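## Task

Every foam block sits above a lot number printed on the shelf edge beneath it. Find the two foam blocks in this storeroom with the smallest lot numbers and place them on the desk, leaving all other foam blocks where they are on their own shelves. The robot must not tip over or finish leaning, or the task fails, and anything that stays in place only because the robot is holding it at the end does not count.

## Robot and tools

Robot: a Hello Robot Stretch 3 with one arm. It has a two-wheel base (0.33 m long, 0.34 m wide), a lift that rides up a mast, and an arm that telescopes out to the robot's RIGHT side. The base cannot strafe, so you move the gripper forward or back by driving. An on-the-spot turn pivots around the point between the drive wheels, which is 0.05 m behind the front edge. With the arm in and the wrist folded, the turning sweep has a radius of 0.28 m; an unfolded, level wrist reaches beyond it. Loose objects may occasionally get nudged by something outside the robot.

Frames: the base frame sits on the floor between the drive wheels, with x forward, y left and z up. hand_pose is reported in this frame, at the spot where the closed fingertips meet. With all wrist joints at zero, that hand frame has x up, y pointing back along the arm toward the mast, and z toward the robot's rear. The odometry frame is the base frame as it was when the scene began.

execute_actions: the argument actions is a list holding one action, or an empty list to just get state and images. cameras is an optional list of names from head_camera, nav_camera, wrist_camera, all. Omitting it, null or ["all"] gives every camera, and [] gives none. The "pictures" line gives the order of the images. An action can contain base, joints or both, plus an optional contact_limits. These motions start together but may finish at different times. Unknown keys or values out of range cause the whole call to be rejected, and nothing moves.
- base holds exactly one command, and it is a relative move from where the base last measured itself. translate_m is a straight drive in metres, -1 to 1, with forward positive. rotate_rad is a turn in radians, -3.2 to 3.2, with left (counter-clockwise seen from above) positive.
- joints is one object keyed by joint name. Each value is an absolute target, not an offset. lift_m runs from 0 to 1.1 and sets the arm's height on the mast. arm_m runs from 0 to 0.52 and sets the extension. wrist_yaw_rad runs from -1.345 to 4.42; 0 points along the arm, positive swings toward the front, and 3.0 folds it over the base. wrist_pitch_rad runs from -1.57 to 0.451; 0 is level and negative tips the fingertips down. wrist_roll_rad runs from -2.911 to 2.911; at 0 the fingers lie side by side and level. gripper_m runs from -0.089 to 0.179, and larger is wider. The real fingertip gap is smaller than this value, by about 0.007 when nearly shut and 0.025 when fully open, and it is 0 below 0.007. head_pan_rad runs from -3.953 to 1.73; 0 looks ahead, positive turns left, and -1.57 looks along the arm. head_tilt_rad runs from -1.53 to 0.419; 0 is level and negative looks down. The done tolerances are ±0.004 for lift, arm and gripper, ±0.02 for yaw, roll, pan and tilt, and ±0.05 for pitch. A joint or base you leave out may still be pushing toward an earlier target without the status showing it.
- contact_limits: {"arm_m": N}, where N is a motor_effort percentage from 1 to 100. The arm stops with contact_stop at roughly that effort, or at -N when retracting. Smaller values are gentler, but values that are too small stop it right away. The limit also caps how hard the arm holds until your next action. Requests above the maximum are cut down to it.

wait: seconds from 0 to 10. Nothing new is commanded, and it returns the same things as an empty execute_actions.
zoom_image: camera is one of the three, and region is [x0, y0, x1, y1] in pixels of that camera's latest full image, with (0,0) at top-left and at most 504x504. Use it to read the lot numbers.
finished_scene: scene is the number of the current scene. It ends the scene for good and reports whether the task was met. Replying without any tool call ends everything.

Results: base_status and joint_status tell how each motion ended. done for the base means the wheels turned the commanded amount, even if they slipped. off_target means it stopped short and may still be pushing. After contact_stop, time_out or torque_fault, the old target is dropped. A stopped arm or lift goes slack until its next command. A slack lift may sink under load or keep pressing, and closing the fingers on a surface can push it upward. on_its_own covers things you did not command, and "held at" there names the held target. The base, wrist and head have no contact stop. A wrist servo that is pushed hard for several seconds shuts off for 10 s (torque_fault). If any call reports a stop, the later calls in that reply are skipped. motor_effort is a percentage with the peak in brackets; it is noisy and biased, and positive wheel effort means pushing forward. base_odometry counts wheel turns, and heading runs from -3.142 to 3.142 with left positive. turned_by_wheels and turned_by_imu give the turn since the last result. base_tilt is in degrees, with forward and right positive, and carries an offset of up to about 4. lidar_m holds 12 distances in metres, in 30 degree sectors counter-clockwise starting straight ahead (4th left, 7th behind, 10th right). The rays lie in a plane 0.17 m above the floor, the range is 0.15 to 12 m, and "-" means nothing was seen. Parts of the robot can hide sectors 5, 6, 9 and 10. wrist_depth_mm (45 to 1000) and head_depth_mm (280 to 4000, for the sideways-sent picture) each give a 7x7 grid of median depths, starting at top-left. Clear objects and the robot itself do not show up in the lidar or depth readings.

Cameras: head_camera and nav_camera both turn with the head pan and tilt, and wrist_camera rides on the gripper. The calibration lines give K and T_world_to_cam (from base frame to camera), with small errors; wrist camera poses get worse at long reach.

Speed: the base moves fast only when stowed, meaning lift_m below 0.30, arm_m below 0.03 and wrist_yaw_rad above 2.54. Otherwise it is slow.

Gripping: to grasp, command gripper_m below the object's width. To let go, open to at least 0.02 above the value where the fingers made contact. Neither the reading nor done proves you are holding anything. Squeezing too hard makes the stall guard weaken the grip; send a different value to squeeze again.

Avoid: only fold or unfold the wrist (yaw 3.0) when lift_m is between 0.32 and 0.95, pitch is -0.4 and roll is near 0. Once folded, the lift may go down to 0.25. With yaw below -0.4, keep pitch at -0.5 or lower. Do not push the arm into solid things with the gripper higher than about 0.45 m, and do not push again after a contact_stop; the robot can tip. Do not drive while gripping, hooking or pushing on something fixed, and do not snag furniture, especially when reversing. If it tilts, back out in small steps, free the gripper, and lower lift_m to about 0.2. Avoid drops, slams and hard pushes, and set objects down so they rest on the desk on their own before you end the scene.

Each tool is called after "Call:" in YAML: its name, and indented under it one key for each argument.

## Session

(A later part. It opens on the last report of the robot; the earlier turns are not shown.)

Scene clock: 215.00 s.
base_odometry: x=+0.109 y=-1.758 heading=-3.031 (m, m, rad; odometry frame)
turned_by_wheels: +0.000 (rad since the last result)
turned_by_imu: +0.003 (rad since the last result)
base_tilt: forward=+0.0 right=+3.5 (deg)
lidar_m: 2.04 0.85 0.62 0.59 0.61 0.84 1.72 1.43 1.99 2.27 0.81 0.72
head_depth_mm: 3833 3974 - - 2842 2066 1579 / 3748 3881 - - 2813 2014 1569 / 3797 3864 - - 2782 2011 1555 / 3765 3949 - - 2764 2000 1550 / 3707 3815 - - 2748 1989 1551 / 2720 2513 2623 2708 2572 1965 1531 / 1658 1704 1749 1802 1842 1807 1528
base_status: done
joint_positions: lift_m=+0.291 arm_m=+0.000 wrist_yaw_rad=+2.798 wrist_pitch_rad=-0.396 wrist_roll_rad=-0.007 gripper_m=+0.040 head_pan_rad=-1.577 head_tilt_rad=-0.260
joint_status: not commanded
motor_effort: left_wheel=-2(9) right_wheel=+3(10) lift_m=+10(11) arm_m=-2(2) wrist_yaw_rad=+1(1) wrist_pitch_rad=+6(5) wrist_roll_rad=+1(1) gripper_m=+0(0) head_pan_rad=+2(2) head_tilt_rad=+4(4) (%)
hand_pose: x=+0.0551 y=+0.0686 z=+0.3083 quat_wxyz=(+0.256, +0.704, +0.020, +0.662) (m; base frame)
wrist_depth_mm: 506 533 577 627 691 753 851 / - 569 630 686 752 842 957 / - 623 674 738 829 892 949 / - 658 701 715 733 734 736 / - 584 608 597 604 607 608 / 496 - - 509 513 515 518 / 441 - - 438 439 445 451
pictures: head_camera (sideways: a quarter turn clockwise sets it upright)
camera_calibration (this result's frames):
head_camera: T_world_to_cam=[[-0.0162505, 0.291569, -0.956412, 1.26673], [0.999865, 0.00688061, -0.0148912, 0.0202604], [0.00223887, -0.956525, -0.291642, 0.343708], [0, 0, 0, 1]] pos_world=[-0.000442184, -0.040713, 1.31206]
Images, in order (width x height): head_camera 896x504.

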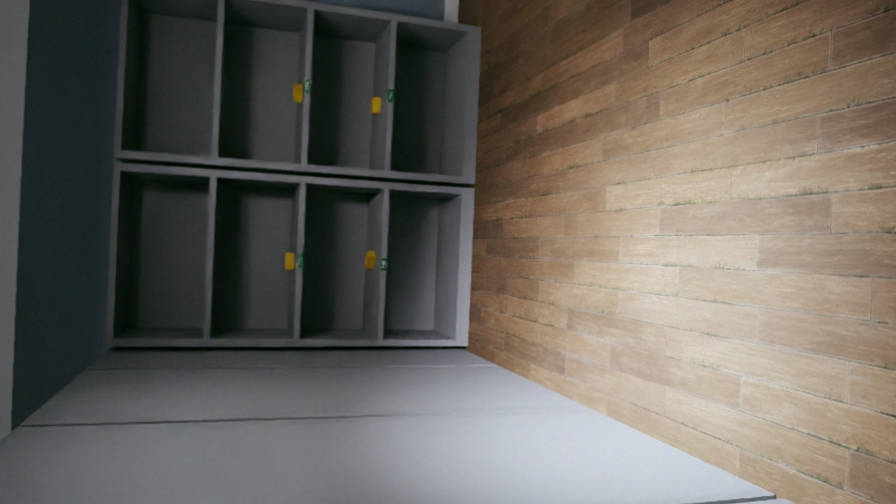

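Call:
execute_actions:
  actions:
    - {"base":{"rotate_rad":-1.5},"joints":{"head_pan_rad":-0.1,"head_tilt_rad":-0.25}}
  cameras: []

Call:
execute_actions:
  actions:
    - {"base":{"translate_m":1.0}}
  cameras: ["head_camera"]

Call:
zoom_image:
  camera: "head_camera"
  region: [280,20,500,220]

Call:
zoom_image:
  camera: "head_camera"
  region: [280,220,500,420]

Scene clock: 227.37 s.
base_odometry: x=+0.109 y=-1.758 heading=+1.752 (m, m, rad; odometry frame)
turned_by_wheels: -1.500 (rad since the last result)
turned_by_imu: -1.477 (rad since the last result)
base_tilt: forward=+0.0 right=+3.5 (deg)
lidar_m: 1.76 0.76 0.72 1.82 0.79 0.60 0.59 0.63 0.91 1.72 1.43 2.23
head_depth_mm: 3881 3970 - - 2851 2043 1579 / 3761 - - - 2849 2029 1591 / 3802 3893 - 3931 2795 2012 1555 / 3797 3852 - - 2776 2014 1553 / 3777 3904 - - 2789 2002 1549 / 3702 2912 3036 3137 2587 1962 1543 / 1840 1879 1926 1989 2024 1899 1520
base_status: done
joint_positions: lift_m=+0.291 arm_m=+0.000 wrist_yaw_rad=+2.798 wrist_pitch_rad=-0.396 wrist_roll_rad=-0.007 gripper_m=+0.040 head_pan_rad=-0.107 head_tilt_rad=-0.260
joint_status: all done
motor_effort: left_wheel=+2(14) right_wheel=-1(7) lift_m=+10(11) arm_m=-2(3) wrist_yaw_rad=+1(1) wrist_pitch_rad=+6(6) wrist_roll_rad=+1(1) gripper_m=+0(0) head_pan_rad=+2(31) head_tilt_rad=+4(5) (%)
hand_pose: x=+0.0551 y=+0.0686 z=+0.3083 quat_wxyz=(+0.256, +0.704, +0.020, +0.662) (m; base frame)
wrist_depth_mm: - - - - 765 687 742 / - - - - 781 748 814 / - 892 921 920 822 833 903 / - 713 711 719 739 737 744 / - 582 616 592 609 602 604 / 494 - - 507 512 514 517 / 444 - - 440 443 445 445
pictures: none
No camera images: the call's "cameras" was empty. Leave "cameras" out to get every camera's image.

Scene clock: 232.40 s.
base_odometry: x=-0.072 y=-0.774 heading=+1.753 (m, m, rad; odometry frame)
turned_by_wheels: +0.000 (rad since the last result)
turned_by_imu: +0.004 (rad since the last result)
base_tilt: forward=+0.0 right=+3.4 (deg)
lidar_m: 1.51 0.66 0.51 0.50 0.53 1.62 1.58 1.69 1.36 1.31 1.34 2.72
head_depth_mm: 2824 3003 3129 3318 2851 2042 1597 / 2828 2919 3097 3353 2814 2029 1571 / 2798 2982 3098 3196 2805 2003 1573 / 2806 2975 3176 3333 2791 2001 1564 / 2815 2983 3132 3288 2758 1994 1557 / 2405 2510 2544 2729 2471 1973 1544 / 1580 1615 1667 1709 1714 1758 1530
base_status: done
joint_positions: lift_m=+0.291 arm_m=+0.000 wrist_yaw_rad=+2.798 wrist_pitch_rad=-0.397 wrist_roll_rad=-0.007 gripper_m=+0.040 head_pan_rad=-0.107 head_tilt_rad=-0.260
joint_status: not commanded
motor_effort: left_wheel=+1(14) right_wheel=-1(4) lift_m=+10(10) arm_m=-2(3) wrist_yaw_rad=+1(1) wrist_pitch_rad=+6(6) wrist_roll_rad=+1(1) gripper_m=-1(0) head_pan_rad=+2(2) head_tilt_rad=+4(3) (%)
hand_pose: x=+0.0551 y=+0.0686 z=+0.3083 quat_wxyz=(+0.256, +0.704, +0.020, +0.662) (m; base frame)
wrist_depth_mm: 437 462 483 520 557 593 643 / - 496 527 563 607 659 718 / - 544 577 616 673 727 817 / - 593 644 690 721 735 733 / - 588 610 602 613 594 620 / 494 - - 507 516 511 520 / 449 - - 442 440 445 446
pictures: head_camera (sideways: a quarter turn clockwise sets it upright)
camera_calibration (this result's frames):
head_camera: T_world_to_cam=[[-0.291009, 0.0132052, -0.956629, 1.26869], [0.0941533, 0.995446, -0.0149007, 0.0257976], [0.952076, -0.0944061, -0.290927, 0.336984], [0, 0, 0, 1]] pos_world=[0.0459365, -0.01062, 1.31209]
Images, in order (width x height): head_camera 896x504.

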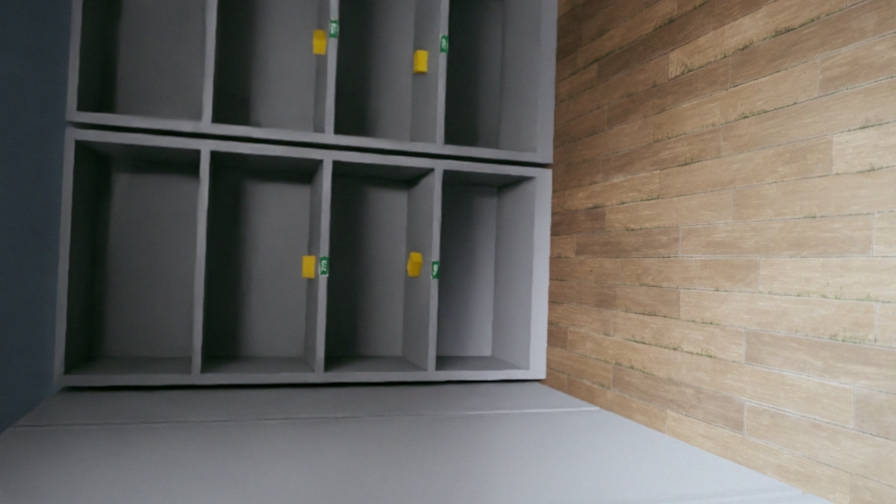

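Region (280, 20, 500, 220) of head_camera's 896x504 image, scaled by 2.291, with more detail than that image has; it fills the top 458 rows of this view, and the rest is white.

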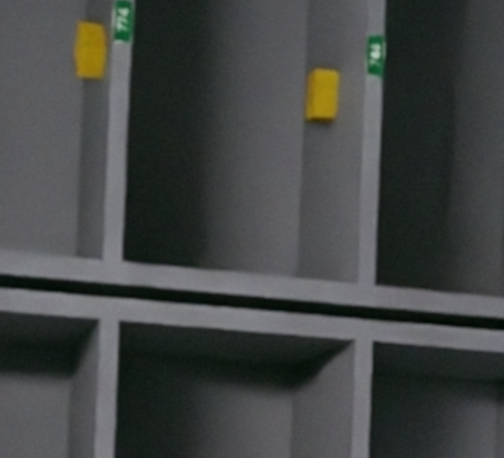

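Region (280, 220, 500, 420) of head_camera's 896x504 image, scaled by 2.291, with more detail than that image has; it fills the top 458 rows of this view, and the rest is white.

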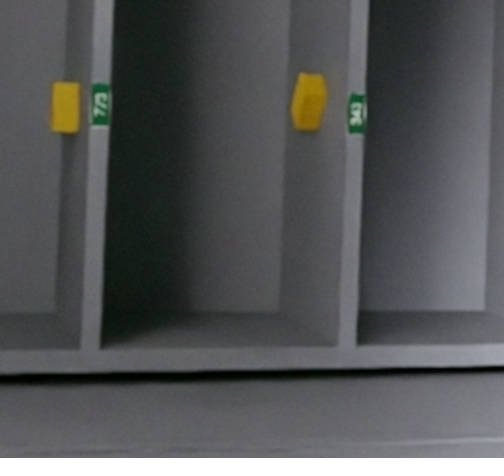

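Call:
execute_actions:
  actions:
    - {"base":{"translate_m":-1.0}}
  cameras: []

Call:
execute_actions:
  actions:
    - {"base":{"rotate_rad":1.5}}
  cameras: []

Call:
execute_actions:
  actions:
    - {"base":{"translate_m":0.8}}
  cameras: []

Call:
execute_actions:
  actions:
    - {"base":{"translate_m":0.78}}
  cameras: []

Call:
execute_actions:
  actions:
    - {"base":{"rotate_rad":-1.59},"joints":{"head_pan_rad":-1.57,"head_tilt_rad":-0.85}}
  cameras: []

Call:
execute_actions:
  actions:
    - {"base":{"translate_m":0.72}}
  cameras: []

Call:
execute_actions:
  actions:
    - {"base":{"translate_m":0.2},"joints":{"lift_m":0.53,"wrist_yaw_rad":0,"wrist_pitch_rad":-0.15,"gripper_m":0.179}}
  cameras: ["wrist_camera","head_camera"]

Scene clock: 247.70 s.
base_odometry: x=+0.109 y=-1.758 heading=+1.753 (m, m, rad; odometry frame)
turned_by_wheels: +0.000 (rad since the last result)
turned_by_imu: -0.003 (rad since the last result)
base_tilt: forward=+0.1 right=+3.4 (deg)
lidar_m: 1.75 0.76 0.71 1.82 0.79 0.61 0.59 0.63 0.91 1.72 1.43 2.23
head_depth_mm: 3804 3867 - - 2879 2040 1593 / 3791 3923 - - 2805 2035 1572 / 3758 3940 - 3993 2800 2022 1555 / 3754 4000 - - 2798 2000 1555 / 3661 3932 - - 2771 1976 1558 / 3660 2876 3016 3133 2591 1987 1535 / 1833 1875 1910 1981 2022 1879 1541
base_status: done
joint_positions: lift_m=+0.291 arm_m=+0.000 wrist_yaw_rad=+2.798 wrist_pitch_rad=-0.397 wrist_roll_rad=-0.007 gripper_m=+0.040 head_pan_rad=-0.107 head_tilt_rad=-0.259
joint_status: not commanded
motor_effort: left_wheel=+2(11) right_wheel=-1(8) lift_m=+10(11) arm_m=-3(3) wrist_yaw_rad=+1(1) wrist_pitch_rad=+6(6) wrist_roll_rad=+1(1) gripper_m=+0(1) head_pan_rad=+2(2) head_tilt_rad=+3(3) (%)
hand_pose: x=+0.0551 y=+0.0686 z=+0.3082 quat_wxyz=(+0.256, +0.704, +0.020, +0.662) (m; base frame)
wrist_depth_mm: - - - - 763 678 724 / - - - - 792 757 813 / - 904 900 917 822 854 890 / - 716 721 711 737 740 721 / - 589 611 592 619 604 613 / 490 - - 501 514 511 518 / 446 - - 439 442 449 447
pictures: none
No camera images: the call's "cameras" was empty. Leave "cameras" out to get every camera's image.

Scene clock: 249.90 s.
base_odometry: x=+0.109 y=-1.758 heading=-3.031 (m, m, rad; odometry frame)
turned_by_wheels: +1.500 (rad since the last result)
turned_by_imu: +1.478 (rad since the last result)
base_tilt: forward=+0.0 right=+3.5 (deg)
lidar_m: 2.03 0.84 0.61 0.59 0.61 0.84 1.72 1.43 1.98 2.27 0.81 0.72
head_depth_mm: 1849 1945 2015 1022 1017 1011 1000 / 1828 1945 2063 2197 2362 1945 1428 / 1822 1924 2030 2196 2295 2008 1570 / 1810 1904 2024 2141 2297 1995 1556 / 1810 1888 1999 2117 2271 1980 1546 / 1769 1863 1985 2111 2211 1966 1545 / 1767 1855 1965 2081 2216 1966 1536
base_status: done
joint_positions: lift_m=+0.291 arm_m=+0.000 wrist_yaw_rad=+2.798 wrist_pitch_rad=-0.397 wrist_roll_rad=-0.007 gripper_m=+0.040 head_pan_rad=-0.107 head_tilt_rad=-0.259
joint_status: not commanded
motor_effort: left_wheel=-4(12) right_wheel=+3(12) lift_m=+10(10) arm_m=-3(3) wrist_yaw_rad=+1(1) wrist_pitch_rad=+6(6) wrist_roll_rad=+1(1) gripper_m=+0(1) head_pan_rad=+3(2) head_tilt_rad=+3(3) (%)
hand_pose: x=+0.0551 y=+0.0686 z=+0.3082 quat_wxyz=(+0.256, +0.704, +0.020, +0.662) (m; base frame)
wrist_depth_mm: 505 537 573 620 677 752 851 / - 577 622 684 751 825 950 / - 616 675 748 820 904 962 / - 665 694 717 727 731 742 / - 587 608 591 610 603 610 / 498 - - 509 519 510 516 / 441 - - 442 438 447 448
pictures: none
No camera images: the call's "cameras" was empty. Leave "cameras" out to get every camera's image.

Scene clock: 254.37 s.
base_odometry: x=-0.686 y=-1.846 heading=-3.031 (m, m, rad; odometry frame)
turned_by_wheels: +0.000 (rad since the last result)
turned_by_imu: +0.003 (rad since the last result)
base_tilt: forward=+0.1 right=+3.4 (deg)
lidar_m: 1.24 0.84 0.62 0.59 0.62 0.84 2.32 2.17 0.44 0.43 0.44 1.29
head_depth_mm: 1099 1161 1234 1317 1405 1510 1562 / 1087 1152 1228 1300 1384 1480 1561 / 1081 1144 1207 1286 1374 1489 1536 / 1072 1128 1197 1283 1354 1450 1525 / 1068 1124 1191 1257 1342 1430 1512 / 1047 1109 1168 1256 1325 1421 1493 / 1046 1101 1165 1239 1320 1410 1488
base_status: done
joint_positions: lift_m=+0.291 arm_m=+0.000 wrist_yaw_rad=+2.799 wrist_pitch_rad=-0.397 wrist_roll_rad=-0.007 gripper_m=+0.040 head_pan_rad=-0.107 head_tilt_rad=-0.259
joint_status: not commanded
motor_effort: left_wheel=-4(10) right_wheel=+3(10) lift_m=+11(10) arm_m=-3(2) wrist_yaw_rad=+1(1) wrist_pitch_rad=+5(6) wrist_roll_rad=+1(1) gripper_m=+0(0) head_pan_rad=+2(3) head_tilt_rad=+4(3) (%)
hand_pose: x=+0.0551 y=+0.0686 z=+0.3082 quat_wxyz=(+0.256, +0.704, +0.020, +0.662) (m; base frame)
wrist_depth_mm: 505 541 579 624 690 745 836 / - 575 623 684 756 840 919 / - 629 683 739 824 893 934 / - 662 692 726 734 734 751 / - 584 604 586 604 604 609 / 493 - - 507 520 513 519 / 447 - - 440 441 443 451
pictures: none
No camera images: the call's "cameras" was empty. Leave "cameras" out to get every camera's image.

Scene clock: 258.77 s.
base_odometry: x=-1.462 y=-1.933 heading=-3.031 (m, m, rad; odometry frame)
turned_by_wheels: +0.000 (rad since the last result)
turned_by_imu: +0.003 (rad since the last result)
base_tilt: forward=+0.1 right=+3.4 (deg)
lidar_m: 0.46 0.48 0.62 0.59 0.62 0.84 2.34 0.70 1.42 1.79 0.65 0.48
head_depth_mm: 377 399 422 450 480 514 556 / 374 395 420 445 474 509 549 / 371 393 415 441 469 505 542 / 368 389 411 437 466 499 537 / 365 386 408 432 461 493 531 / 363 383 405 428 456 488 524 / 360 380 402 424 452 484 520
base_status: done
joint_positions: lift_m=+0.291 arm_m=+0.000 wrist_yaw_rad=+2.799 wrist_pitch_rad=-0.397 wrist_roll_rad=-0.007 gripper_m=+0.040 head_pan_rad=-0.107 head_tilt_rad=-0.259
joint_status: not commanded
motor_effort: left_wheel=-3(11) right_wheel=+3(11) lift_m=+10(10) arm_m=-2(3) wrist_yaw_rad=+1(1) wrist_pitch_rad=+6(5) wrist_roll_rad=+1(1) gripper_m=-1(0) head_pan_rad=+3(3) head_tilt_rad=+3(4) (%)
hand_pose: x=+0.0551 y=+0.0686 z=+0.3082 quat_wxyz=(+0.256, +0.704, +0.020, +0.662) (m; base frame)
wrist_depth_mm: 509 538 576 624 667 516 395 / - 573 616 679 723 530 407 / - 624 674 730 775 545 417 / - 654 694 720 696 559 430 / - 584 608 589 612 565 439 / 500 - - 505 518 511 440 / 444 - - 441 440 445 434
pictures: none
No camera images: the call's "cameras" was empty. Leave "cameras" out to get every camera's image.

Scene clock: 261.13 s.
base_odometry: x=-1.462 y=-1.932 heading=+1.662 (m, m, rad; odometry frame)
turned_by_wheels: -1.590 (rad since the last result)
turned_by_imu: -1.566 (rad since the last result)
base_tilt: forward=+0.0 right=+3.6 (deg)
lidar_m: 1.88 0.66 0.48 0.46 0.48 0.62 0.59 0.61 0.83 2.21 0.70 1.41
head_depth_mm: 2063 2009 1908 1649 1468 1284 1146 / 2917 2470 2024 1692 1459 1281 1148 / 3027 2460 2013 1679 1451 1281 1178 / 2999 2466 1991 1684 1454 1273 1174 / 2976 2472 1996 1678 1448 1267 1135 / 2970 2433 1986 1673 1447 1267 1133 / 3048 2406 1840 1317 1352 1266 1127
base_status: done
joint_positions: lift_m=+0.291 arm_m=+0.000 wrist_yaw_rad=+2.799 wrist_pitch_rad=-0.397 wrist_roll_rad=-0.007 gripper_m=+0.040 head_pan_rad=-1.563 head_tilt_rad=-0.840
joint_status: all done
motor_effort: left_wheel=+2(14) right_wheel=-2(6) lift_m=+10(11) arm_m=-3(3) wrist_yaw_rad=+1(1) wrist_pitch_rad=+5(5) wrist_roll_rad=+1(1) gripper_m=+0(0) head_pan_rad=-3(32) head_tilt_rad=-3(25) (%)
hand_pose: x=+0.0551 y=+0.0686 z=+0.3082 quat_wxyz=(+0.256, +0.704, +0.020, +0.662) (m; base frame)
wrist_depth_mm: 402 422 453 495 548 606 683 / - 459 499 543 605 674 773 / - 493 538 602 672 752 850 / - 538 581 645 697 729 743 / - 574 582 589 612 610 607 / 491 - - 505 521 508 514 / 449 - - 435 440 445 451
pictures: none
No camera images: the call's "cameras" was empty. Leave "cameras" out to get every camera's image.

Scene clock: 265.33 s.
base_odometry: x=-1.527 y=-1.216 heading=+1.663 (m, m, rad; odometry frame)
turned_by_wheels: +0.000 (rad since the last result)
turned_by_imu: +0.003 (rad since the last result)
base_tilt: forward=+0.1 right=+3.5 (deg)
lidar_m: 1.89 0.68 0.49 0.47 0.49 0.66 1.31 1.36 0.60 0.95 0.84 0.80
head_depth_mm: 730 576 836 867 1427 1287 1149 / 723 573 1133 984 1178 1275 1141 / 718 569 1138 981 1341 1270 1170 / 713 571 1146 978 1333 1272 1176 / 709 584 1158 953 1352 1275 1139 / 613 581 1151 948 1355 1264 1127 / 703 578 1143 962 1351 1265 1132
base_status: done
joint_positions: lift_m=+0.291 arm_m=+0.000 wrist_yaw_rad=+2.799 wrist_pitch_rad=-0.397 wrist_roll_rad=-0.007 gripper_m=+0.040 head_pan_rad=-1.563 head_tilt_rad=-0.840
joint_status: not commanded
motor_effort: left_wheel=+2(14) right_wheel=-1(5) lift_m=+10(10) arm_m=-3(2) wrist_yaw_rad=+2(1) wrist_pitch_rad=+6(6) wrist_roll_rad=+1(1) gripper_m=+0(1) head_pan_rad=-2(4) head_tilt_rad=-3(4) (%)
hand_pose: x=+0.0551 y=+0.0686 z=+0.3082 quat_wxyz=(+0.256, +0.704, +0.020, +0.662) (m; base frame)
wrist_depth_mm: 407 432 462 506 560 622 692 / - 462 502 549 609 685 768 / - 504 546 608 674 758 864 / - 545 592 656 692 728 744 / - 583 603 592 606 607 606 / 497 - - 501 512 511 522 / 441 - - 436 444 447 447
pictures: none
No camera images: the call's "cameras" was empty. Leave "cameras" out to get every camera's image.

Scene clock: 268.77 s.
base_odometry: x=-1.546 y=-1.016 heading=+1.663 (m, m, rad; odometry frame)
turned_by_wheels: +0.000 (rad since the last result)
turned_by_imu: +0.001 (rad since the last result)
base_tilt: forward=+0.0 right=+3.4 (deg)
lidar_m: 1.89 0.68 0.49 0.47 0.49 0.66 1.51 1.56 0.70 0.99 0.66 1.40
head_depth_mm: 728 577 1135 984 1312 1272 1139 / 725 572 1138 981 1345 1269 - / 606 569 1134 955 1346 1266 - / 712 568 1147 942 1338 1278 1148 / 708 583 1152 973 1353 1272 1135 / 708 582 1148 973 1360 1269 1132 / 701 577 1083 966 1246 1271 1128
base_status: done
joint_positions: lift_m=+0.529 arm_m=+0.000 wrist_yaw_rad=+0.002 wrist_pitch_rad=-0.173 wrist_roll_rad=-0.007 gripper_m=+0.179 head_pan_rad=-1.563 head_tilt_rad=-0.840
joint_status: all done
motor_effort: left_wheel=+1(14) right_wheel=-1(6) lift_m=+38(42) arm_m=-3(3) wrist_yaw_rad=-1(3) wrist_pitch_rad=+8(9) wrist_roll_rad=+1(1) gripper_m=+0(84) head_pan_rad=-3(2) head_tilt_rad=-4(3) (%)
hand_pose: x=-0.0210 y=-0.3935 z=+0.6002 quat_wxyz=(+0.707, +0.062, -0.702, -0.060) (m; base frame)
wrist_depth_mm: 508 672 676 677 673 673 529 / 516 694 701 707 707 709 529 / 501 563 592 605 630 633 528 / 373 376 384 381 395 404 416 / 332 336 337 331 334 332 334 / - 840 889 895 886 852 476 / 540 703 733 733 744 720 538
pictures: head_camera (sideways: a quarter turn clockwise sets it upright), wrist_camera
camera_calibration (this result's frames):
head_camera: T_world_to_cam=[[-0.0237053, 0.767446, -0.640675, 0.8551], [0.999639, 0.0262831, -0.0055033, 0.00803181], [0.0126154, -0.640574, -0.767793, 0.96313], [0, 0, 0, 1]] pos_world=[0.0000911602, -0.0394986, 1.28737]
wrist_camera: T_world_to_cam=[[-0.998971, -0.0119371, 0.0437549, -0.0495921], [-0.0451748, 0.347568, -0.936566, 0.730517], [-0.00402791, -0.937579, -0.34775, 0.00161827], [0, 0, 0, 1]] pos_world=[-0.0165336, -0.252979, 0.68691]
Images, in order (width x height): head_camera 896x504, wrist_camera 644x364.

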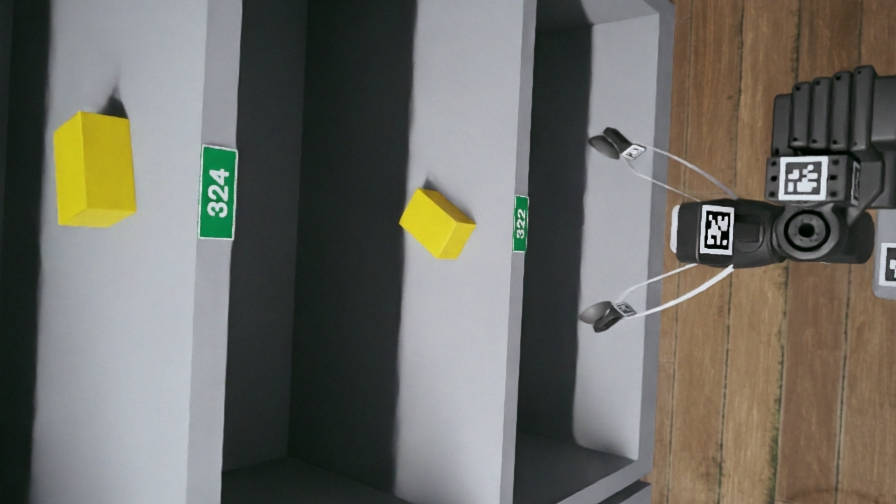

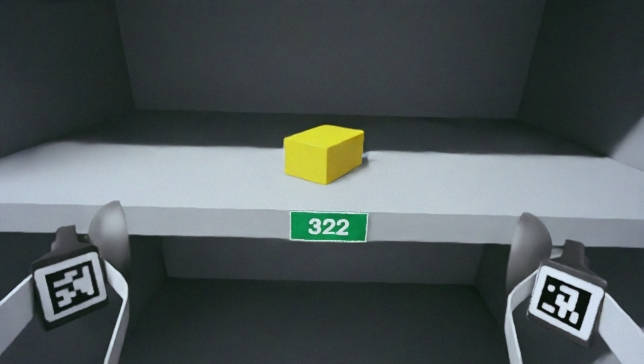

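Call:
execute_actions:
  actions:
    - {"base":{"translate_m":0.08},"joints":{"wrist_yaw_rad":-0.38,"arm_m":0.2}}
  cameras: []

Call:
execute_actions:
  actions:
    - {"joints":{"lift_m":0.489,"arm_m":0.27}}
  cameras: ["wrist_camera"]

Scene clock: 279.07 s.
base_odometry: x=-1.553 y=-0.937 heading=+1.663 (m, m, rad; odometry frame)
turned_by_wheels: +0.000 (rad since the last result)
turned_by_imu: +0.001 (rad since the last result)
base_tilt: forward=+0.1 right=+3.4 (deg)
lidar_m: 1.89 0.68 0.49 0.47 0.49 0.66 1.59 0.77 0.76 0.99 0.62 1.36
head_depth_mm: 730 576 1138 981 1348 1270 1144 / 614 573 1135 980 1362 1271 - / 717 569 1139 951 - 1257 1142 / 712 569 1142 984 1334 1273 1144 / 709 584 1155 972 1330 1275 1138 / 707 580 1118 972 1304 1264 1129 / 703 578 901 918 1096 1269 1128
base_status: done
joint_positions: lift_m=+0.529 arm_m=+0.200 wrist_yaw_rad=-0.379 wrist_pitch_rad=-0.173 wrist_roll_rad=-0.007 gripper_m=+0.179 head_pan_rad=-1.563 head_tilt_rad=-0.840
joint_status: all done
motor_effort: left_wheel=+1(9) right_wheel=-1(1) lift_m=+38(38) arm_m=+3(4) wrist_yaw_rad=-1(3) wrist_pitch_rad=+7(8) wrist_roll_rad=+1(1) gripper_m=+1(0) head_pan_rad=-2(3) head_tilt_rad=-3(3) (%)
hand_pose: x=-0.1133 y=-0.5754 z=+0.6002 quat_wxyz=(+0.683, -0.072, -0.701, -0.193) (m; base frame)
wrist_depth_mm: 418 452 482 540 596 514 401 / 437 473 512 570 624 525 406 / 458 483 534 574 626 519 412 / 368 373 377 388 394 401 394 / 287 279 206 258 288 300 298 / - 220 209 216 227 229 246 / 179 183 185 186 187 204 454
pictures: none
No camera images: the call's "cameras" was empty. Leave "cameras" out to get every camera's image.

Scene clock: 280.77 s.
base_odometry: x=-1.553 y=-0.937 heading=+1.663 (m, m, rad; odometry frame)
turned_by_wheels: +0.000 (rad since the last result)
turned_by_imu: +0.000 (rad since the last result)
base_tilt: forward=+0.1 right=+3.4 (deg)
lidar_m: 1.89 0.68 0.49 0.47 0.49 0.66 1.59 0.77 0.76 0.99 0.62 1.36
head_depth_mm: 727 575 1144 984 1348 1278 1144 / 616 572 1139 980 1343 1271 1152 / 718 569 1135 959 - 1271 1149 / 712 568 1144 970 1311 1263 1141 / 708 583 1151 970 1334 1269 1138 / 705 582 1116 969 1311 1272 1131 / 700 580 900 915 1091 1261 1129
base_status: not commanded
joint_positions: lift_m=+0.490 arm_m=+0.270 wrist_yaw_rad=-0.379 wrist_pitch_rad=-0.173 wrist_roll_rad=-0.007 gripper_m=+0.179 head_pan_rad=-1.563 head_tilt_rad=-0.840
joint_status: all done
motor_effort: left_wheel=+2(2) right_wheel=-1(1) lift_m=+10(35) arm_m=+3(4) wrist_yaw_rad=-1(1) wrist_pitch_rad=+8(8) wrist_roll_rad=+1(1) gripper_m=+0(0) head_pan_rad=-2(2) head_tilt_rad=-3(4) (%)
hand_pose: x=-0.1133 y=-0.6454 z=+0.5607 quat_wxyz=(+0.683, -0.072, -0.701, -0.193) (m; base frame)
wrist_depth_mm: 364 395 430 468 520 518 403 / 379 408 445 492 554 519 408 / 386 422 438 450 463 472 403 / 272 277 263 173 292 298 304 / 213 206 127 127 214 222 220 / - 164 132 126 168 170 177 / 133 136 136 133 139 140 136
pictures: wrist_camera
camera_calibration (this result's frames):
wrist_camera: T_world_to_cam=[[-0.931865, 0.360157, 0.0437563, 0.104654], [0.0871744, 0.339345, -0.936614, 0.786675], [-0.352176, -0.868983, -0.34762, -0.243851], [0, 0, 0, 1]] pos_world=[-0.0569327, -0.516549, 0.647463]
Images, in order (width x height): wrist_camera 644x364.

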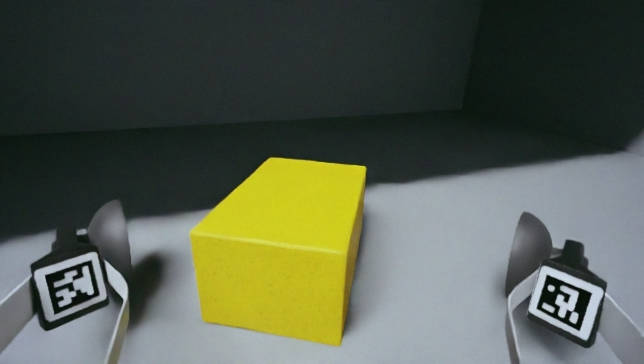

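Fine.

Call:
execute_actions:
  actions:
    - {"joints":{"gripper_m":0.025}}
  cameras: []

Call:
execute_actions:
  actions:
    - {"joints":{"lift_m":0.52}}
  cameras: ["wrist_camera"]

Call:
execute_actions:
  actions:
    - {"joints":{"arm_m":0},"base":{"translate_m":-0.2}}
  cameras: []

Call:
execute_actions:
  actions:
    - {"base":{"translate_m":-0.2},"joints":{"wrist_pitch_rad":-0.35,"wrist_yaw_rad":2.62,"lift_m":0.29}}
  cameras: []

Call:
execute_actions:
  actions:
    - {"base":{"translate_m":-0.6}}
  cameras: []

Call:
execute_actions:
  actions:
    - {"base":{"rotate_rad":1.59}}
  cameras: []

Call:
execute_actions:
  actions:
    - {"base":{"translate_m":-1.0}}
  cameras: []

Call:
execute_actions:
  actions:
    - {"base":{"translate_m":-1.0}}
  cameras: []

Call:
execute_actions:
  actions:
    - {"base":{"translate_m":-0.3}}
  cameras: []

Call:
execute_actions:
  actions:
    - {"base":{"translate_m":-0.3},"joints":{"lift_m":0.74,"wrist_yaw_rad":0,"wrist_pitch_rad":-0.15}}
  cameras: ["head_camera"]

Scene clock: 297.57 s.
base_odometry: x=-1.553 y=-0.937 heading=+1.663 (m, m, rad; odometry frame)
turned_by_wheels: +0.000 (rad since the last result)
turned_by_imu: +0.001 (rad since the last result)
base_tilt: forward=+0.0 right=+3.4 (deg)
lidar_m: 1.89 0.68 0.49 0.47 0.49 0.66 1.59 0.77 0.76 0.99 0.62 1.36
head_depth_mm: 728 577 1136 986 1346 1270 1146 / 614 573 1136 980 1352 1269 1154 / 717 571 1144 971 - 1271 1142 / 712 567 1141 975 1313 1262 1148 / 709 582 1145 970 1342 1280 1131 / 705 582 1115 967 1311 1266 1130 / 702 579 904 919 1091 1276 1131
base_status: not commanded
joint_positions: lift_m=+0.490 arm_m=+0.270 wrist_yaw_rad=-0.379 wrist_pitch_rad=-0.173 wrist_roll_rad=-0.007 gripper_m=+0.026 head_pan_rad=-1.563 head_tilt_rad=-0.840
joint_status: all done
motor_effort: left_wheel=+2(1) right_wheel=-1(1) lift_m=+10(10) arm_m=+3(3) wrist_yaw_rad=-1(1) wrist_pitch_rad=+8(8) wrist_roll_rad=+1(1) gripper_m=-17(92) head_pan_rad=-3(2) head_tilt_rad=-4(3) (%)
hand_pose: x=-0.1133 y=-0.6454 z=+0.5607 quat_wxyz=(+0.683, -0.072, -0.701, -0.193) (m; base frame)
wrist_depth_mm: 364 393 425 464 525 511 403 / 381 410 448 498 549 525 408 / 390 422 438 448 463 473 400 / 272 278 281 172 291 297 304 / 203 205 132 127 168 216 220 / 162 163 137 133 133 171 172 / 135 136 137 138 139 141 142
pictures: none
No camera images: the call's "cameras" was empty. Leave "cameras" out to get every camera's image.

Scene clock: 298.63 s.
base_odometry: x=-1.553 y=-0.937 heading=+1.663 (m, m, rad; odometry frame)
turned_by_wheels: +0.000 (rad since the last result)
turned_by_imu: +0.000 (rad since the last result)
base_tilt: forward=+0.0 right=+3.4 (deg)
lidar_m: 1.89 0.68 0.49 0.47 0.49 0.66 1.59 0.77 0.76 0.99 0.62 1.36
head_depth_mm: 728 577 1140 989 1344 1268 1146 / 616 572 1138 982 1345 1272 - / 716 569 1146 937 1292 1266 1149 / 712 567 1140 974 1314 1268 1146 / 708 583 1148 976 1332 1278 1135 / 704 581 1118 967 1310 1270 1132 / 703 579 905 918 1094 1260 1121
base_status: not commanded
joint_positions: lift_m=+0.519 arm_m=+0.270 wrist_yaw_rad=-0.379 wrist_pitch_rad=-0.173 wrist_roll_rad=-0.007 gripper_m=+0.026 head_pan_rad=-1.563 head_tilt_rad=-0.840
joint_status: all done
motor_effort: left_wheel=+2(2) right_wheel=-1(1) lift_m=+39(39) arm_m=+3(3) wrist_yaw_rad=-1(1) wrist_pitch_rad=+8(8) wrist_roll_rad=+1(1) gripper_m=-18(17) head_pan_rad=-2(2) head_tilt_rad=-3(3) (%)
hand_pose: x=-0.1133 y=-0.6454 z=+0.5901 quat_wxyz=(+0.683, -0.072, -0.701, -0.193) (m; base frame)
wrist_depth_mm: 363 391 426 471 512 517 403 / 379 410 451 492 555 522 407 / 403 434 466 514 570 511 413 / 342 347 352 171 365 375 381 / 256 259 132 127 193 272 276 / 204 206 136 132 133 216 217 / 170 171 172 162 174 176 179
pictures: wrist_camera
camera_calibration (this result's frames):
wrist_camera: T_world_to_cam=[[-0.931869, 0.360148, 0.0437548, 0.103364], [0.0872268, 0.339479, -0.93656, 0.814272], [-0.352154, -0.868934, -0.347765, -0.233503], [0, 0, 0, 1]] pos_world=[-0.0569335, -0.516554, 0.676888]
Images, in order (width x height): wrist_camera 644x364.

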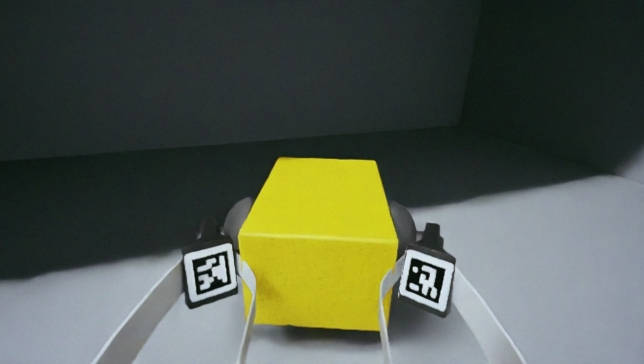

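Scene clock: 301.83 s.
base_odometry: x=-1.535 y=-1.136 heading=+1.663 (m, m, rad; odometry frame)
turned_by_wheels: +0.000 (rad since the last result)
turned_by_imu: +0.000 (rad since the last result)
base_tilt: forward=+0.1 right=+3.5 (deg)
lidar_m: 1.89 0.67 0.49 0.47 0.49 0.66 1.39 1.44 0.64 0.99 0.74 0.76
head_depth_mm: 728 577 1099 958 1115 1282 1147 / 722 573 1135 979 1302 1270 - / 718 570 1144 980 1297 1282 - / 714 570 1144 978 1340 1272 1158 / 623 570 1155 971 1332 1269 1132 / 705 581 1147 964 1363 1268 1131 / 701 577 1143 964 1345 1258 1124
base_status: done
joint_positions: lift_m=+0.519 arm_m=+0.000 wrist_yaw_rad=-0.379 wrist_pitch_rad=-0.173 wrist_roll_rad=-0.007 gripper_m=+0.026 head_pan_rad=-1.563 head_tilt_rad=-0.840
joint_status: all done
motor_effort: left_wheel=+2(3) right_wheel=+0(4) lift_m=+38(38) arm_m=-3(6) wrist_yaw_rad=-1(1) wrist_pitch_rad=+8(8) wrist_roll_rad=+1(1) gripper_m=-18(17) head_pan_rad=-3(3) head_tilt_rad=-4(4) (%)
hand_pose: x=-0.1134 y=-0.3758 z=+0.5901 quat_wxyz=(+0.683, -0.072, -0.701, -0.193) (m; base frame)
wrist_depth_mm: 578 613 678 663 410 - - / 597 637 705 695 423 - - / 529 539 552 565 430 - - / 345 351 355 173 401 - - / 277 299 132 127 286 - - / 715 787 136 133 133 - - / 720 718 728 679 550 847 820
pictures: none
No camera images: the call's "cameras" was empty. Leave "cameras" out to get every camera's image.

Scene clock: 305.50 s.
base_odometry: x=-1.516 y=-1.335 heading=+1.663 (m, m, rad; odometry frame)
turned_by_wheels: +0.000 (rad since the last result)
turned_by_imu: +0.000 (rad since the last result)
base_tilt: forward=+0.1 right=+3.4 (deg)
lidar_m: 1.88 0.68 0.49 0.47 0.48 0.66 1.19 1.23 0.57 0.56 1.01 0.89
head_depth_mm: 482 550 1962 1697 1464 1286 1142 / 665 574 693 850 1419 1282 1140 / 719 569 1129 966 1236 1264 1178 / 714 571 1151 972 1341 1277 1182 / 709 583 1148 973 1362 1271 1134 / 704 581 1150 966 1363 1271 1134 / 647 580 1142 965 1346 1271 1126
base_status: done
joint_positions: lift_m=+0.291 arm_m=+0.000 wrist_yaw_rad=+2.618 wrist_pitch_rad=-0.370 wrist_roll_rad=-0.007 gripper_m=+0.026 head_pan_rad=-1.563 head_tilt_rad=-0.840
joint_status: all done
motor_effort: left_wheel=+2(13) right_wheel=-1(7) lift_m=+10(34) arm_m=-3(3) wrist_yaw_rad=+1(2) wrist_pitch_rad=+7(7) wrist_roll_rad=+1(1) gripper_m=-18(17) head_pan_rad=-3(3) head_tilt_rad=-3(3) (%)
hand_pose: x=+0.0937 y=+0.0541 z=+0.3142 quat_wxyz=(+0.306, +0.703, -0.053, +0.640) (m; base frame)
wrist_depth_mm: 392 431 486 554 644 767 955 / 415 459 524 606 709 861 - / 443 493 563 661 766 941 - / 475 533 595 172 749 750 780 / 500 564 132 127 361 618 629 / 515 513 136 132 134 527 527 / - - 446 426 453 456 461
pictures: none
No camera images: the call's "cameras" was empty. Leave "cameras" out to get every camera's image.

Scene clock: 309.13 s.
base_odometry: x=-1.461 y=-1.932 heading=+1.663 (m, m, rad; odometry frame)
turned_by_wheels: +0.000 (rad since the last result)
turned_by_imu: -0.002 (rad since the last result)
base_tilt: forward=+0.0 right=+3.4 (deg)
lidar_m: 1.87 0.66 0.48 0.46 0.48 0.62 0.59 0.61 0.83 2.21 0.70 1.41
head_depth_mm: 2120 2036 1910 1677 1465 1281 1142 / 2941 2494 2020 1680 1462 1283 1140 / 3036 2469 1999 1684 1454 1274 1177 / 3016 2460 1985 1660 1457 1280 1173 / 3046 2447 1992 1669 1450 1275 1134 / 2960 2467 1988 1669 1446 1267 1137 / 3056 2440 1830 1316 1352 1261 1131
base_status: done
joint_positions: lift_m=+0.291 arm_m=+0.000 wrist_yaw_rad=+2.618 wrist_pitch_rad=-0.371 wrist_roll_rad=-0.007 gripper_m=+0.026 head_pan_rad=-1.563 head_tilt_rad=-0.840
joint_status: not commanded
motor_effort: left_wheel=+2(10) right_wheel=-1(8) lift_m=+11(10) arm_m=-2(3) wrist_yaw_rad=+1(1) wrist_pitch_rad=+7(7) wrist_roll_rad=+1(1) gripper_m=-18(17) head_pan_rad=-2(2) head_tilt_rad=-3(4) (%)
hand_pose: x=+0.0937 y=+0.0541 z=+0.3142 quat_wxyz=(+0.306, +0.703, -0.053, +0.640) (m; base frame)
wrist_depth_mm: 386 428 482 548 634 777 948 / 411 449 515 596 699 862 - / 441 495 565 653 771 945 - / 468 527 583 172 756 765 768 / 497 552 132 127 361 622 626 / 500 512 136 133 133 524 530 / - - 445 427 448 453 458
pictures: none
No camera images: the call's "cameras" was empty. Leave "cameras" out to get every camera's image.

Scene clock: 311.40 s.
base_odometry: x=-1.461 y=-1.932 heading=-3.030 (m, m, rad; odometry frame)
turned_by_wheels: +1.590 (rad since the last result)
turned_by_imu: +1.567 (rad since the last result)
base_tilt: forward=+0.1 right=+3.4 (deg)
lidar_m: 0.46 0.48 0.61 0.59 0.62 0.85 2.35 0.70 1.42 1.79 0.65 0.48
head_depth_mm: 2115 2298 1954 1664 1468 1285 1148 / 3089 2483 2010 1702 1460 1282 1145 / 3212 2489 2012 1689 1458 1278 1176 / 3210 2454 2008 1686 1456 1275 1181 / 2902 2431 1990 1684 1434 1276 1135 / 1774 1840 1887 1652 1445 1271 1133 / 1257 1292 1340 1400 1384 1247 1127
base_status: done
joint_positions: lift_m=+0.291 arm_m=+0.000 wrist_yaw_rad=+2.618 wrist_pitch_rad=-0.371 wrist_roll_rad=-0.007 gripper_m=+0.026 head_pan_rad=-1.563 head_tilt_rad=-0.840
joint_status: not commanded
motor_effort: left_wheel=-3(12) right_wheel=+3(11) lift_m=+11(11) arm_m=-2(2) wrist_yaw_rad=+1(1) wrist_pitch_rad=+7(7) wrist_roll_rad=+1(1) gripper_m=-17(17) head_pan_rad=-1(2) head_tilt_rad=-4(3) (%)
hand_pose: x=+0.0937 y=+0.0541 z=+0.3142 quat_wxyz=(+0.306, +0.703, -0.053, +0.640) (m; base frame)
wrist_depth_mm: 489 533 594 672 561 431 346 / 514 568 648 720 588 443 354 / 550 604 697 787 622 466 367 / 579 656 712 172 610 481 383 / 589 602 132 127 359 498 394 / 529 510 136 133 133 497 411 / - - 445 427 451 456 414
pictures: none
No camera images: the call's "cameras" was empty. Leave "cameras" out to get every camera's image.

Scene clock: 316.33 s.
base_odometry: x=-0.467 y=-1.821 heading=-3.030 (m, m, rad; odometry frame)
turned_by_wheels: +0.000 (rad since the last result)
turned_by_imu: -0.003 (rad since the last result)
base_tilt: forward=+0.1 right=+3.4 (deg)
lidar_m: 1.46 0.85 0.62 0.59 0.61 0.84 2.30 1.96 2.35 0.43 0.44 0.61
head_depth_mm: 3293 2524 2013 1700 1463 1283 1140 / 3281 2496 2021 1699 1458 1276 1146 / 3124 2466 1988 1689 1450 1275 1173 / 362 421 502 643 893 1240 1187 / 364 423 503 624 820 1186 1137 / 365 425 509 631 828 1209 1128 / 367 428 511 636 840 1204 1127
base_status: done
joint_positions: lift_m=+0.291 arm_m=+0.000 wrist_yaw_rad=+2.618 wrist_pitch_rad=-0.371 wrist_roll_rad=-0.007 gripper_m=+0.026 head_pan_rad=-1.563 head_tilt_rad=-0.840
joint_status: not commanded
motor_effort: left_wheel=-2(15) right_wheel=+3(6) lift_m=+10(11) arm_m=-3(3) wrist_yaw_rad=+1(1) wrist_pitch_rad=+7(7) wrist_roll_rad=+1(1) gripper_m=-18(17) head_pan_rad=-3(3) head_tilt_rad=-3(3) (%)
hand_pose: x=+0.0937 y=+0.0541 z=+0.3142 quat_wxyz=(+0.306, +0.703, -0.053, +0.640) (m; base frame)
wrist_depth_mm: 487 533 595 680 799 938 - / 517 572 643 737 851 - - / 554 608 694 789 930 - - / 581 642 727 172 745 775 779 / 580 609 132 126 361 627 636 / 524 516 136 133 133 525 530 / - - 451 428 446 459 462
pictures: none
No camera images: the call's "cameras" was empty. Leave "cameras" out to get every camera's image.

Scene clock: 321.27 s.
base_odometry: x=+0.526 y=-1.711 heading=-3.030 (m, m, rad; odometry frame)
turned_by_wheels: +0.000 (rad since the last result)
turned_by_imu: -0.003 (rad since the last result)
base_tilt: forward=+0.0 right=+3.5 (deg)
lidar_m: 2.33 0.84 0.61 0.59 0.61 0.83 1.30 1.08 1.58 3.68 1.42 1.08
head_depth_mm: 3247 2516 2024 1716 1464 1282 1146 / 3261 2487 2006 1700 1453 1277 1143 / 3233 2447 1985 1697 1453 1282 1177 / 3258 2481 1994 1684 1454 1281 1179 / 3193 2453 2016 1665 1443 1277 1135 / 3219 2442 1996 1664 1440 1264 1131 / 2834 2435 1968 1661 1438 1268 1127
base_status: done
joint_positions: lift_m=+0.291 arm_m=+0.000 wrist_yaw_rad=+2.618 wrist_pitch_rad=-0.371 wrist_roll_rad=-0.007 gripper_m=+0.026 head_pan_rad=-1.563 head_tilt_rad=-0.840
joint_status: not commanded
motor_effort: left_wheel=-2(15) right_wheel=+2(2) lift_m=+11(11) arm_m=-3(3) wrist_yaw_rad=+2(1) wrist_pitch_rad=+7(7) wrist_roll_rad=+1(1) gripper_m=-18(18) head_pan_rad=-1(2) head_tilt_rad=-4(3) (%)
hand_pose: x=+0.0937 y=+0.0541 z=+0.3142 quat_wxyz=(+0.306, +0.703, -0.053, +0.640) (m; base frame)
wrist_depth_mm: 483 530 599 691 792 944 - / 510 562 656 743 878 - - / 544 606 689 800 930 - - / 579 639 723 171 765 769 782 / 586 598 132 127 359 618 631 / 523 510 136 133 133 528 529 / - - 446 425 449 459 459
pictures: none
No camera images: the call's "cameras" was empty. Leave "cameras" out to get every camera's image.

Scene clock: 324.03 s.
base_odometry: x=+0.825 y=-1.677 heading=-3.030 (m, m, rad; odometry frame)
turned_by_wheels: +0.000 (rad since the last result)
turned_by_imu: -0.001 (rad since the last result)
base_tilt: forward=+0.0 right=+3.5 (deg)
lidar_m: 1.64 0.84 0.61 0.59 0.61 0.83 1.00 1.04 0.87 3.72 1.85 1.37
head_depth_mm: 1417 1080 875 1618 1427 1288 1148 / 1469 2186 1958 1701 1419 1280 1143 / 3277 2474 2007 1688 1453 1278 1169 / 3213 2448 1985 1681 1444 1280 1187 / 3158 2464 1970 1672 1441 1280 1142 / 3149 2421 1972 1669 1439 1270 1131 / 3163 2440 1985 1668 1438 1270 1131
base_status: done
joint_positions: lift_m=+0.291 arm_m=+0.000 wrist_yaw_rad=+2.618 wrist_pitch_rad=-0.371 wrist_roll_rad=-0.007 gripper_m=+0.026 head_pan_rad=-1.563 head_tilt_rad=-0.840
joint_status: not commanded
motor_effort: left_wheel=-2(14) right_wheel=+3(4) lift_m=+10(10) arm_m=-2(2) wrist_yaw_rad=+1(1) wrist_pitch_rad=+7(7) wrist_roll_rad=+1(1) gripper_m=-17(17) head_pan_rad=-2(2) head_tilt_rad=-4(3) (%)
hand_pose: x=+0.0937 y=+0.0541 z=+0.3142 quat_wxyz=(+0.306, +0.703, -0.053, +0.640) (m; base frame)
wrist_depth_mm: 481 533 598 692 794 968 - / 507 567 642 747 879 - - / 546 608 691 792 935 - - / 579 638 705 172 756 766 783 / 586 602 132 127 360 619 626 / 529 515 136 132 133 531 534 / - - 447 430 449 455 459
pictures: none
No camera images: the call's "cameras" was empty. Leave "cameras" out to get every camera's image.

Scene clock: 328.97 s.
base_odometry: x=+1.123 y=-1.644 heading=-3.031 (m, m, rad; odometry frame)
turned_by_wheels: +0.000 (rad since the last result)
turned_by_imu: +0.000 (rad since the last result)
base_tilt: forward=+0.0 right=+3.4 (deg)
lidar_m: 1.65 0.84 0.61 0.59 0.61 0.73 0.70 0.73 0.72 1.39 2.28 1.65
head_depth_mm: 1420 1077 849 1033 1425 - - / 1408 1070 848 1112 1368 - - / 1396 1072 870 784 1414 - - / 1447 1065 864 778 1416 1275 1131 / 3190 2448 1902 1646 1445 1266 1138 / 3180 2464 1976 1667 1436 1270 1129 / 3140 2430 1953 1660 1440 1265 1133
base_status: done
joint_positions: lift_m=+0.739 arm_m=+0.000 wrist_yaw_rad=+0.002 wrist_pitch_rad=-0.177 wrist_roll_rad=-0.007 gripper_m=+0.026 head_pan_rad=-1.563 head_tilt_rad=-0.840
joint_status: all done
motor_effort: left_wheel=-2(13) right_wheel=+2(5) lift_m=+39(40) arm_m=-3(3) wrist_yaw_rad=-1(2) wrist_pitch_rad=+9(10) wrist_roll_rad=+1(1) gripper_m=-18(17) head_pan_rad=-2(2) head_tilt_rad=-3(4) (%)
hand_pose: x=-0.0210 y=-0.3932 z=+0.8090 quat_wxyz=(+0.707, +0.064, -0.702, -0.062) (m; base frame)
wrist_depth_mm: - - - - - - 829 / - - - - - - 846 / - - - 692 694 734 751 / - - 510 172 449 457 467 / - - 132 127 251 376 365 / - - 136 133 133 - 813 / - - - - - - 798
pictures: head_camera (sideways: a quarter turn clockwise sets it upright)
camera_calibration (this result's frames):
head_camera: T_world_to_cam=[[-0.0235896, 0.767506, -0.640608, 0.855013], [0.999643, 0.0261324, -0.00550167, 0.00802965], [0.012518, -0.640509, -0.767848, 0.963203], [0, 0, 0, 1]] pos_world=[0.0000851757, -0.0394965, 1.28737]
Images, in order (width x height): head_camera 896x504.

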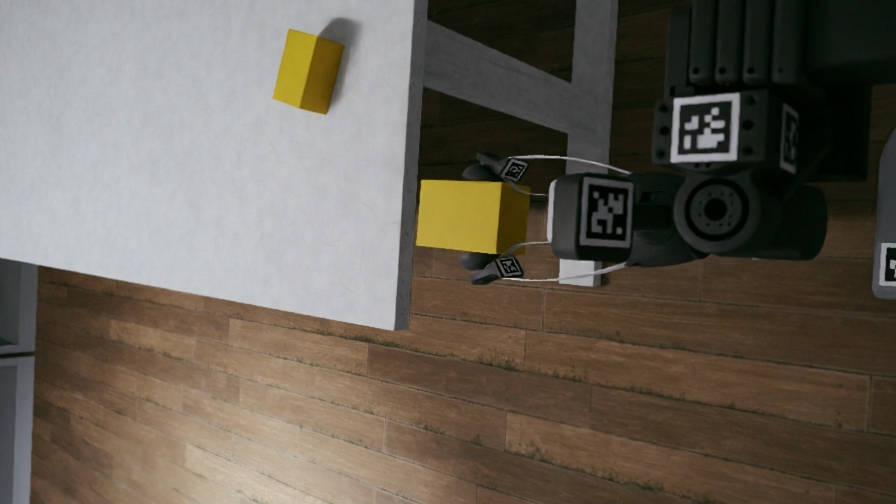

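Call:
execute_actions:
  actions:
    - {"joints":{"arm_m":0.33}}
  cameras: []

Call:
execute_actions:
  actions:
    - {"joints":{"lift_m":0.681}}
  cameras: ["head_camera"]

Call:
execute_actions:
  actions:
    - {"joints":{"gripper_m":0.1}}
  cameras: []

Call:
execute_actions:
  actions:
    - {"joints":{"lift_m":0.73,"arm_m":0.1}}
  cameras: ["head_camera","wrist_camera"]

Scene clock: 338.87 s.
base_odometry: x=+1.123 y=-1.644 heading=-3.031 (m, m, rad; odometry frame)
turned_by_wheels: +0.000 (rad since the last result)
turned_by_imu: +0.001 (rad since the last result)
base_tilt: forward=+0.0 right=+3.4 (deg)
lidar_m: 1.66 0.84 0.61 0.59 0.61 0.73 0.70 0.73 0.72 1.66 2.27 1.65
head_depth_mm: 1411 1077 850 972 - - - / 1399 1071 - 1664 1383 1270 1141 / 1397 1070 - 1640 1413 1283 1155 / 1445 1060 866 1626 1410 1282 1149 / 3176 2443 1887 1634 1442 1275 1139 / 3191 2445 1993 1662 1442 1268 1132 / 3128 2422 1971 1674 1436 1270 1132
base_status: not commanded
joint_positions: lift_m=+0.739 arm_m=+0.330 wrist_yaw_rad=+0.001 wrist_pitch_rad=-0.177 wrist_roll_rad=-0.007 gripper_m=+0.026 head_pan_rad=-1.563 head_tilt_rad=-0.840
joint_status: all done
motor_effort: left_wheel=-2(2) right_wheel=+2(2) lift_m=+39(38) arm_m=+3(3) wrist_yaw_rad=-1(1) wrist_pitch_rad=+9(9) wrist_roll_rad=+1(1) gripper_m=-17(17) head_pan_rad=-2(2) head_tilt_rad=-4(3) (%)
hand_pose: x=-0.0212 y=-0.7227 z=+0.8091 quat_wxyz=(+0.707, +0.063, -0.702, -0.062) (m; base frame)
wrist_depth_mm: - - - - - - 842 / - - - - - - 837 / - - - 688 687 726 719 / - - 505 171 446 456 465 / - - 132 127 220 333 337 / - - 136 133 133 262 197 / - 217 212 200 213 211 171
pictures: none
No camera images: the call's "cameras" was empty. Leave "cameras" out to get every camera's image.

Scene clock: 340.23 s.
base_odometry: x=+1.123 y=-1.644 heading=-3.031 (m, m, rad; odometry frame)
turned_by_wheels: +0.000 (rad since the last result)
turned_by_imu: +0.000 (rad since the last result)
base_tilt: forward=+0.0 right=+3.5 (deg)
lidar_m: 1.65 0.84 0.61 0.59 0.61 0.73 0.70 0.73 0.72 1.66 2.28 1.65
head_depth_mm: 1415 1074 849 1040 1433 1282 - / 1401 1077 860 - 1405 1273 1143 / 1401 1067 906 1614 1421 1281 1150 / 1448 1061 859 1616 1407 1276 1143 / 3181 2434 1889 1637 1442 1277 1137 / 3149 2450 1976 1666 1435 1270 1127 / 3113 2439 1969 1665 1440 1266 1125
base_status: not commanded
joint_positions: lift_m=+0.682 arm_m=+0.330 wrist_yaw_rad=+0.001 wrist_pitch_rad=-0.177 wrist_roll_rad=-0.007 gripper_m=+0.026 head_pan_rad=-1.563 head_tilt_rad=-0.840
joint_status: all done
motor_effort: left_wheel=-2(2) right_wheel=+2(2) lift_m=+11(35) arm_m=+3(3) wrist_yaw_rad=-1(0) wrist_pitch_rad=+9(9) wrist_roll_rad=+1(1) gripper_m=-18(18) head_pan_rad=-2(2) head_tilt_rad=-3(4) (%)
hand_pose: x=-0.0212 y=-0.7227 z=+0.7517 quat_wxyz=(+0.707, +0.063, -0.702, -0.062) (m; base frame)
wrist_depth_mm: - - - - - - 851 / - - - - - - 788 / - - - 460 474 478 498 / - - 290 172 299 304 309 / - 213 132 127 171 223 166 / - 169 137 133 133 177 160 / 142 141 141 139 144 146 147
pictures: head_camera (sideways: a quarter turn clockwise sets it upright)
camera_calibration (this result's frames):
head_camera: T_world_to_cam=[[-0.0235894, 0.767506, -0.640608, 0.855012], [0.999643, 0.0261321, -0.00550167, 0.00802965], [0.0125179, -0.640509, -0.767849, 0.963203], [0, 0, 0, 1]] pos_world=[0.0000851663, -0.0394965, 1.28737]
Images, in order (width x height): head_camera 896x504.

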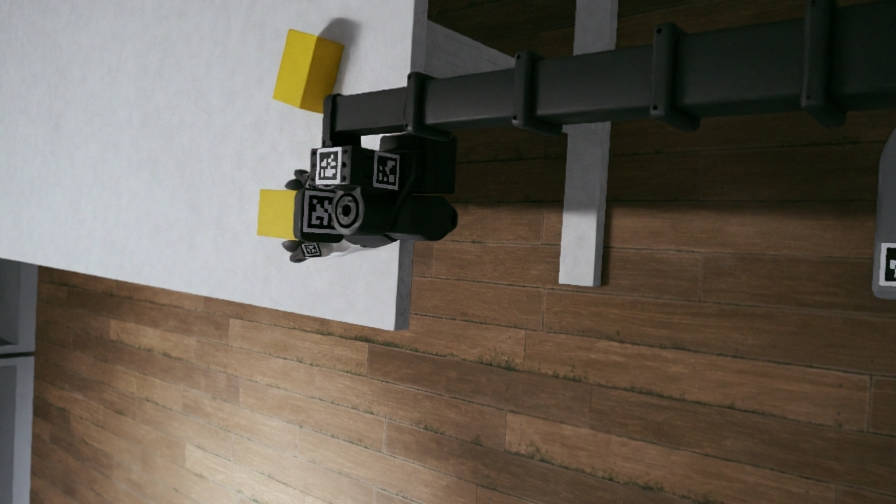

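Scene clock: 341.47 s.
base_odometry: x=+1.123 y=-1.644 heading=-3.031 (m, m, rad; odometry frame)
turned_by_wheels: +0.000 (rad since the last result)
turned_by_imu: +0.000 (rad since the last result)
base_tilt: forward=+0.0 right=+3.5 (deg)
lidar_m: 1.65 0.84 0.61 0.59 0.61 0.73 0.70 0.73 0.72 1.66 2.27 1.65
head_depth_mm: 1419 1080 846 1041 1441 1282 - / 1394 1077 858 - 1417 1272 1141 / 1388 1068 916 1622 1409 1281 1151 / 1446 1062 865 1607 1407 1278 1148 / 3211 2447 1876 1624 1459 1267 1133 / 3113 2449 1967 1667 1438 1272 1129 / 3132 2414 1987 1669 1430 1261 1128
base_status: not commanded
joint_positions: lift_m=+0.682 arm_m=+0.330 wrist_yaw_rad=+0.001 wrist_pitch_rad=-0.175 wrist_roll_rad=-0.007 gripper_m=+0.100 head_pan_rad=-1.563 head_tilt_rad=-0.840
joint_status: all done
motor_effort: left_wheel=-2(2) right_wheel=+2(2) lift_m=+11(10) arm_m=+3(3) wrist_yaw_rad=-1(1) wrist_pitch_rad=+8(9) wrist_roll_rad=+0(1) gripper_m=+0(80) head_pan_rad=-2(3) head_tilt_rad=-3(3) (%)
hand_pose: x=-0.0212 y=-0.7229 z=+0.7522 quat_wxyz=(+0.707, +0.063, -0.702, -0.061) (m; base frame)
wrist_depth_mm: - - - - - - 842 / - - - - - - 800 / - - - 461 474 487 506 / - - 292 184 301 308 314 / - 239 150 135 204 226 166 / - 176 149 133 161 181 160 / 150 141 142 140 140 146 148
pictures: none
No camera images: the call's "cameras" was empty. Leave "cameras" out to get every camera's image.

Scene clock: 344.40 s.
base_odometry: x=+1.123 y=-1.644 heading=-3.031 (m, m, rad; odometry frame)
turned_by_wheels: +0.000 (rad since the last result)
turned_by_imu: +0.000 (rad since the last result)
base_tilt: forward=+0.0 right=+3.5 (deg)
lidar_m: 1.65 0.84 0.61 0.59 0.61 0.73 0.70 0.73 0.72 1.39 2.27 1.65
head_depth_mm: 1416 1084 850 1038 1490 - - / 1404 1075 849 1079 - 1237 1130 / 1391 1067 846 1584 - 1262 1148 / 1453 1068 843 1603 1406 1271 1143 / 3169 2452 1869 1632 1438 1268 1137 / 3185 2434 1982 1676 1449 1266 1132 / 3190 2439 1977 1658 1440 1267 1128
base_status: not commanded
joint_positions: lift_m=+0.729 arm_m=+0.100 wrist_yaw_rad=+0.001 wrist_pitch_rad=-0.173 wrist_roll_rad=-0.007 gripper_m=+0.100 head_pan_rad=-1.563 head_tilt_rad=-0.840
joint_status: all done
motor_effort: left_wheel=-2(2) right_wheel=+2(2) lift_m=+38(40) arm_m=-3(4) wrist_yaw_rad=-1(1) wrist_pitch_rad=+8(8) wrist_roll_rad=+1(1) gripper_m=+0(0) head_pan_rad=-2(2) head_tilt_rad=-3(4) (%)
hand_pose: x=-0.0212 y=-0.4935 z=+0.8001 quat_wxyz=(+0.707, +0.062, -0.702, -0.061) (m; base frame)
wrist_depth_mm: - - - - - - 838 / - - - - - - 843 / - - - 659 682 701 717 / - - 446 368 405 371 445 / - - 305 311 314 320 323 / - - 276 272 272 271 268 / - - - - - 451 805
pictures: head_camera (sideways: a quarter turn clockwise sets it upright), wrist_camera
camera_calibration (this result's frames):
head_camera: T_world_to_cam=[[-0.0235895, 0.767506, -0.640608, 0.855012], [0.999643, 0.0261323, -0.00550167, 0.00802965], [0.012518, -0.640509, -0.767849, 0.963203], [0, 0, 0, 1]] pos_world=[0.000085171, -0.0394965, 1.28737]
wrist_camera: T_world_to_cam=[[-0.998983, -0.0108168, 0.0437603, -0.0592667], [-0.0447883, 0.347938, -0.936447, 0.952582], [-0.00509656, -0.937455, -0.348069, -0.0223235], [0, 0, 0, 1]] pos_world=[-0.0166557, -0.353008, 0.886866]
Images, in order (width x height): head_camera 896x504, wrist_camera 644x364.

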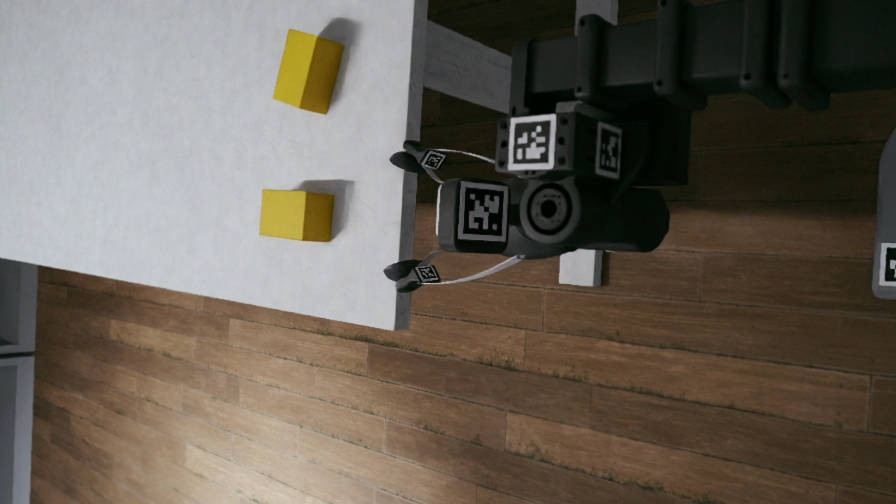

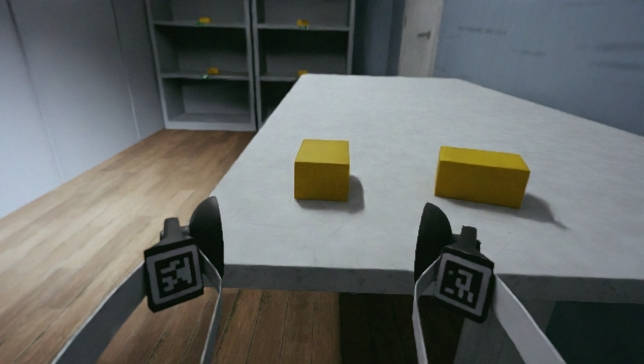

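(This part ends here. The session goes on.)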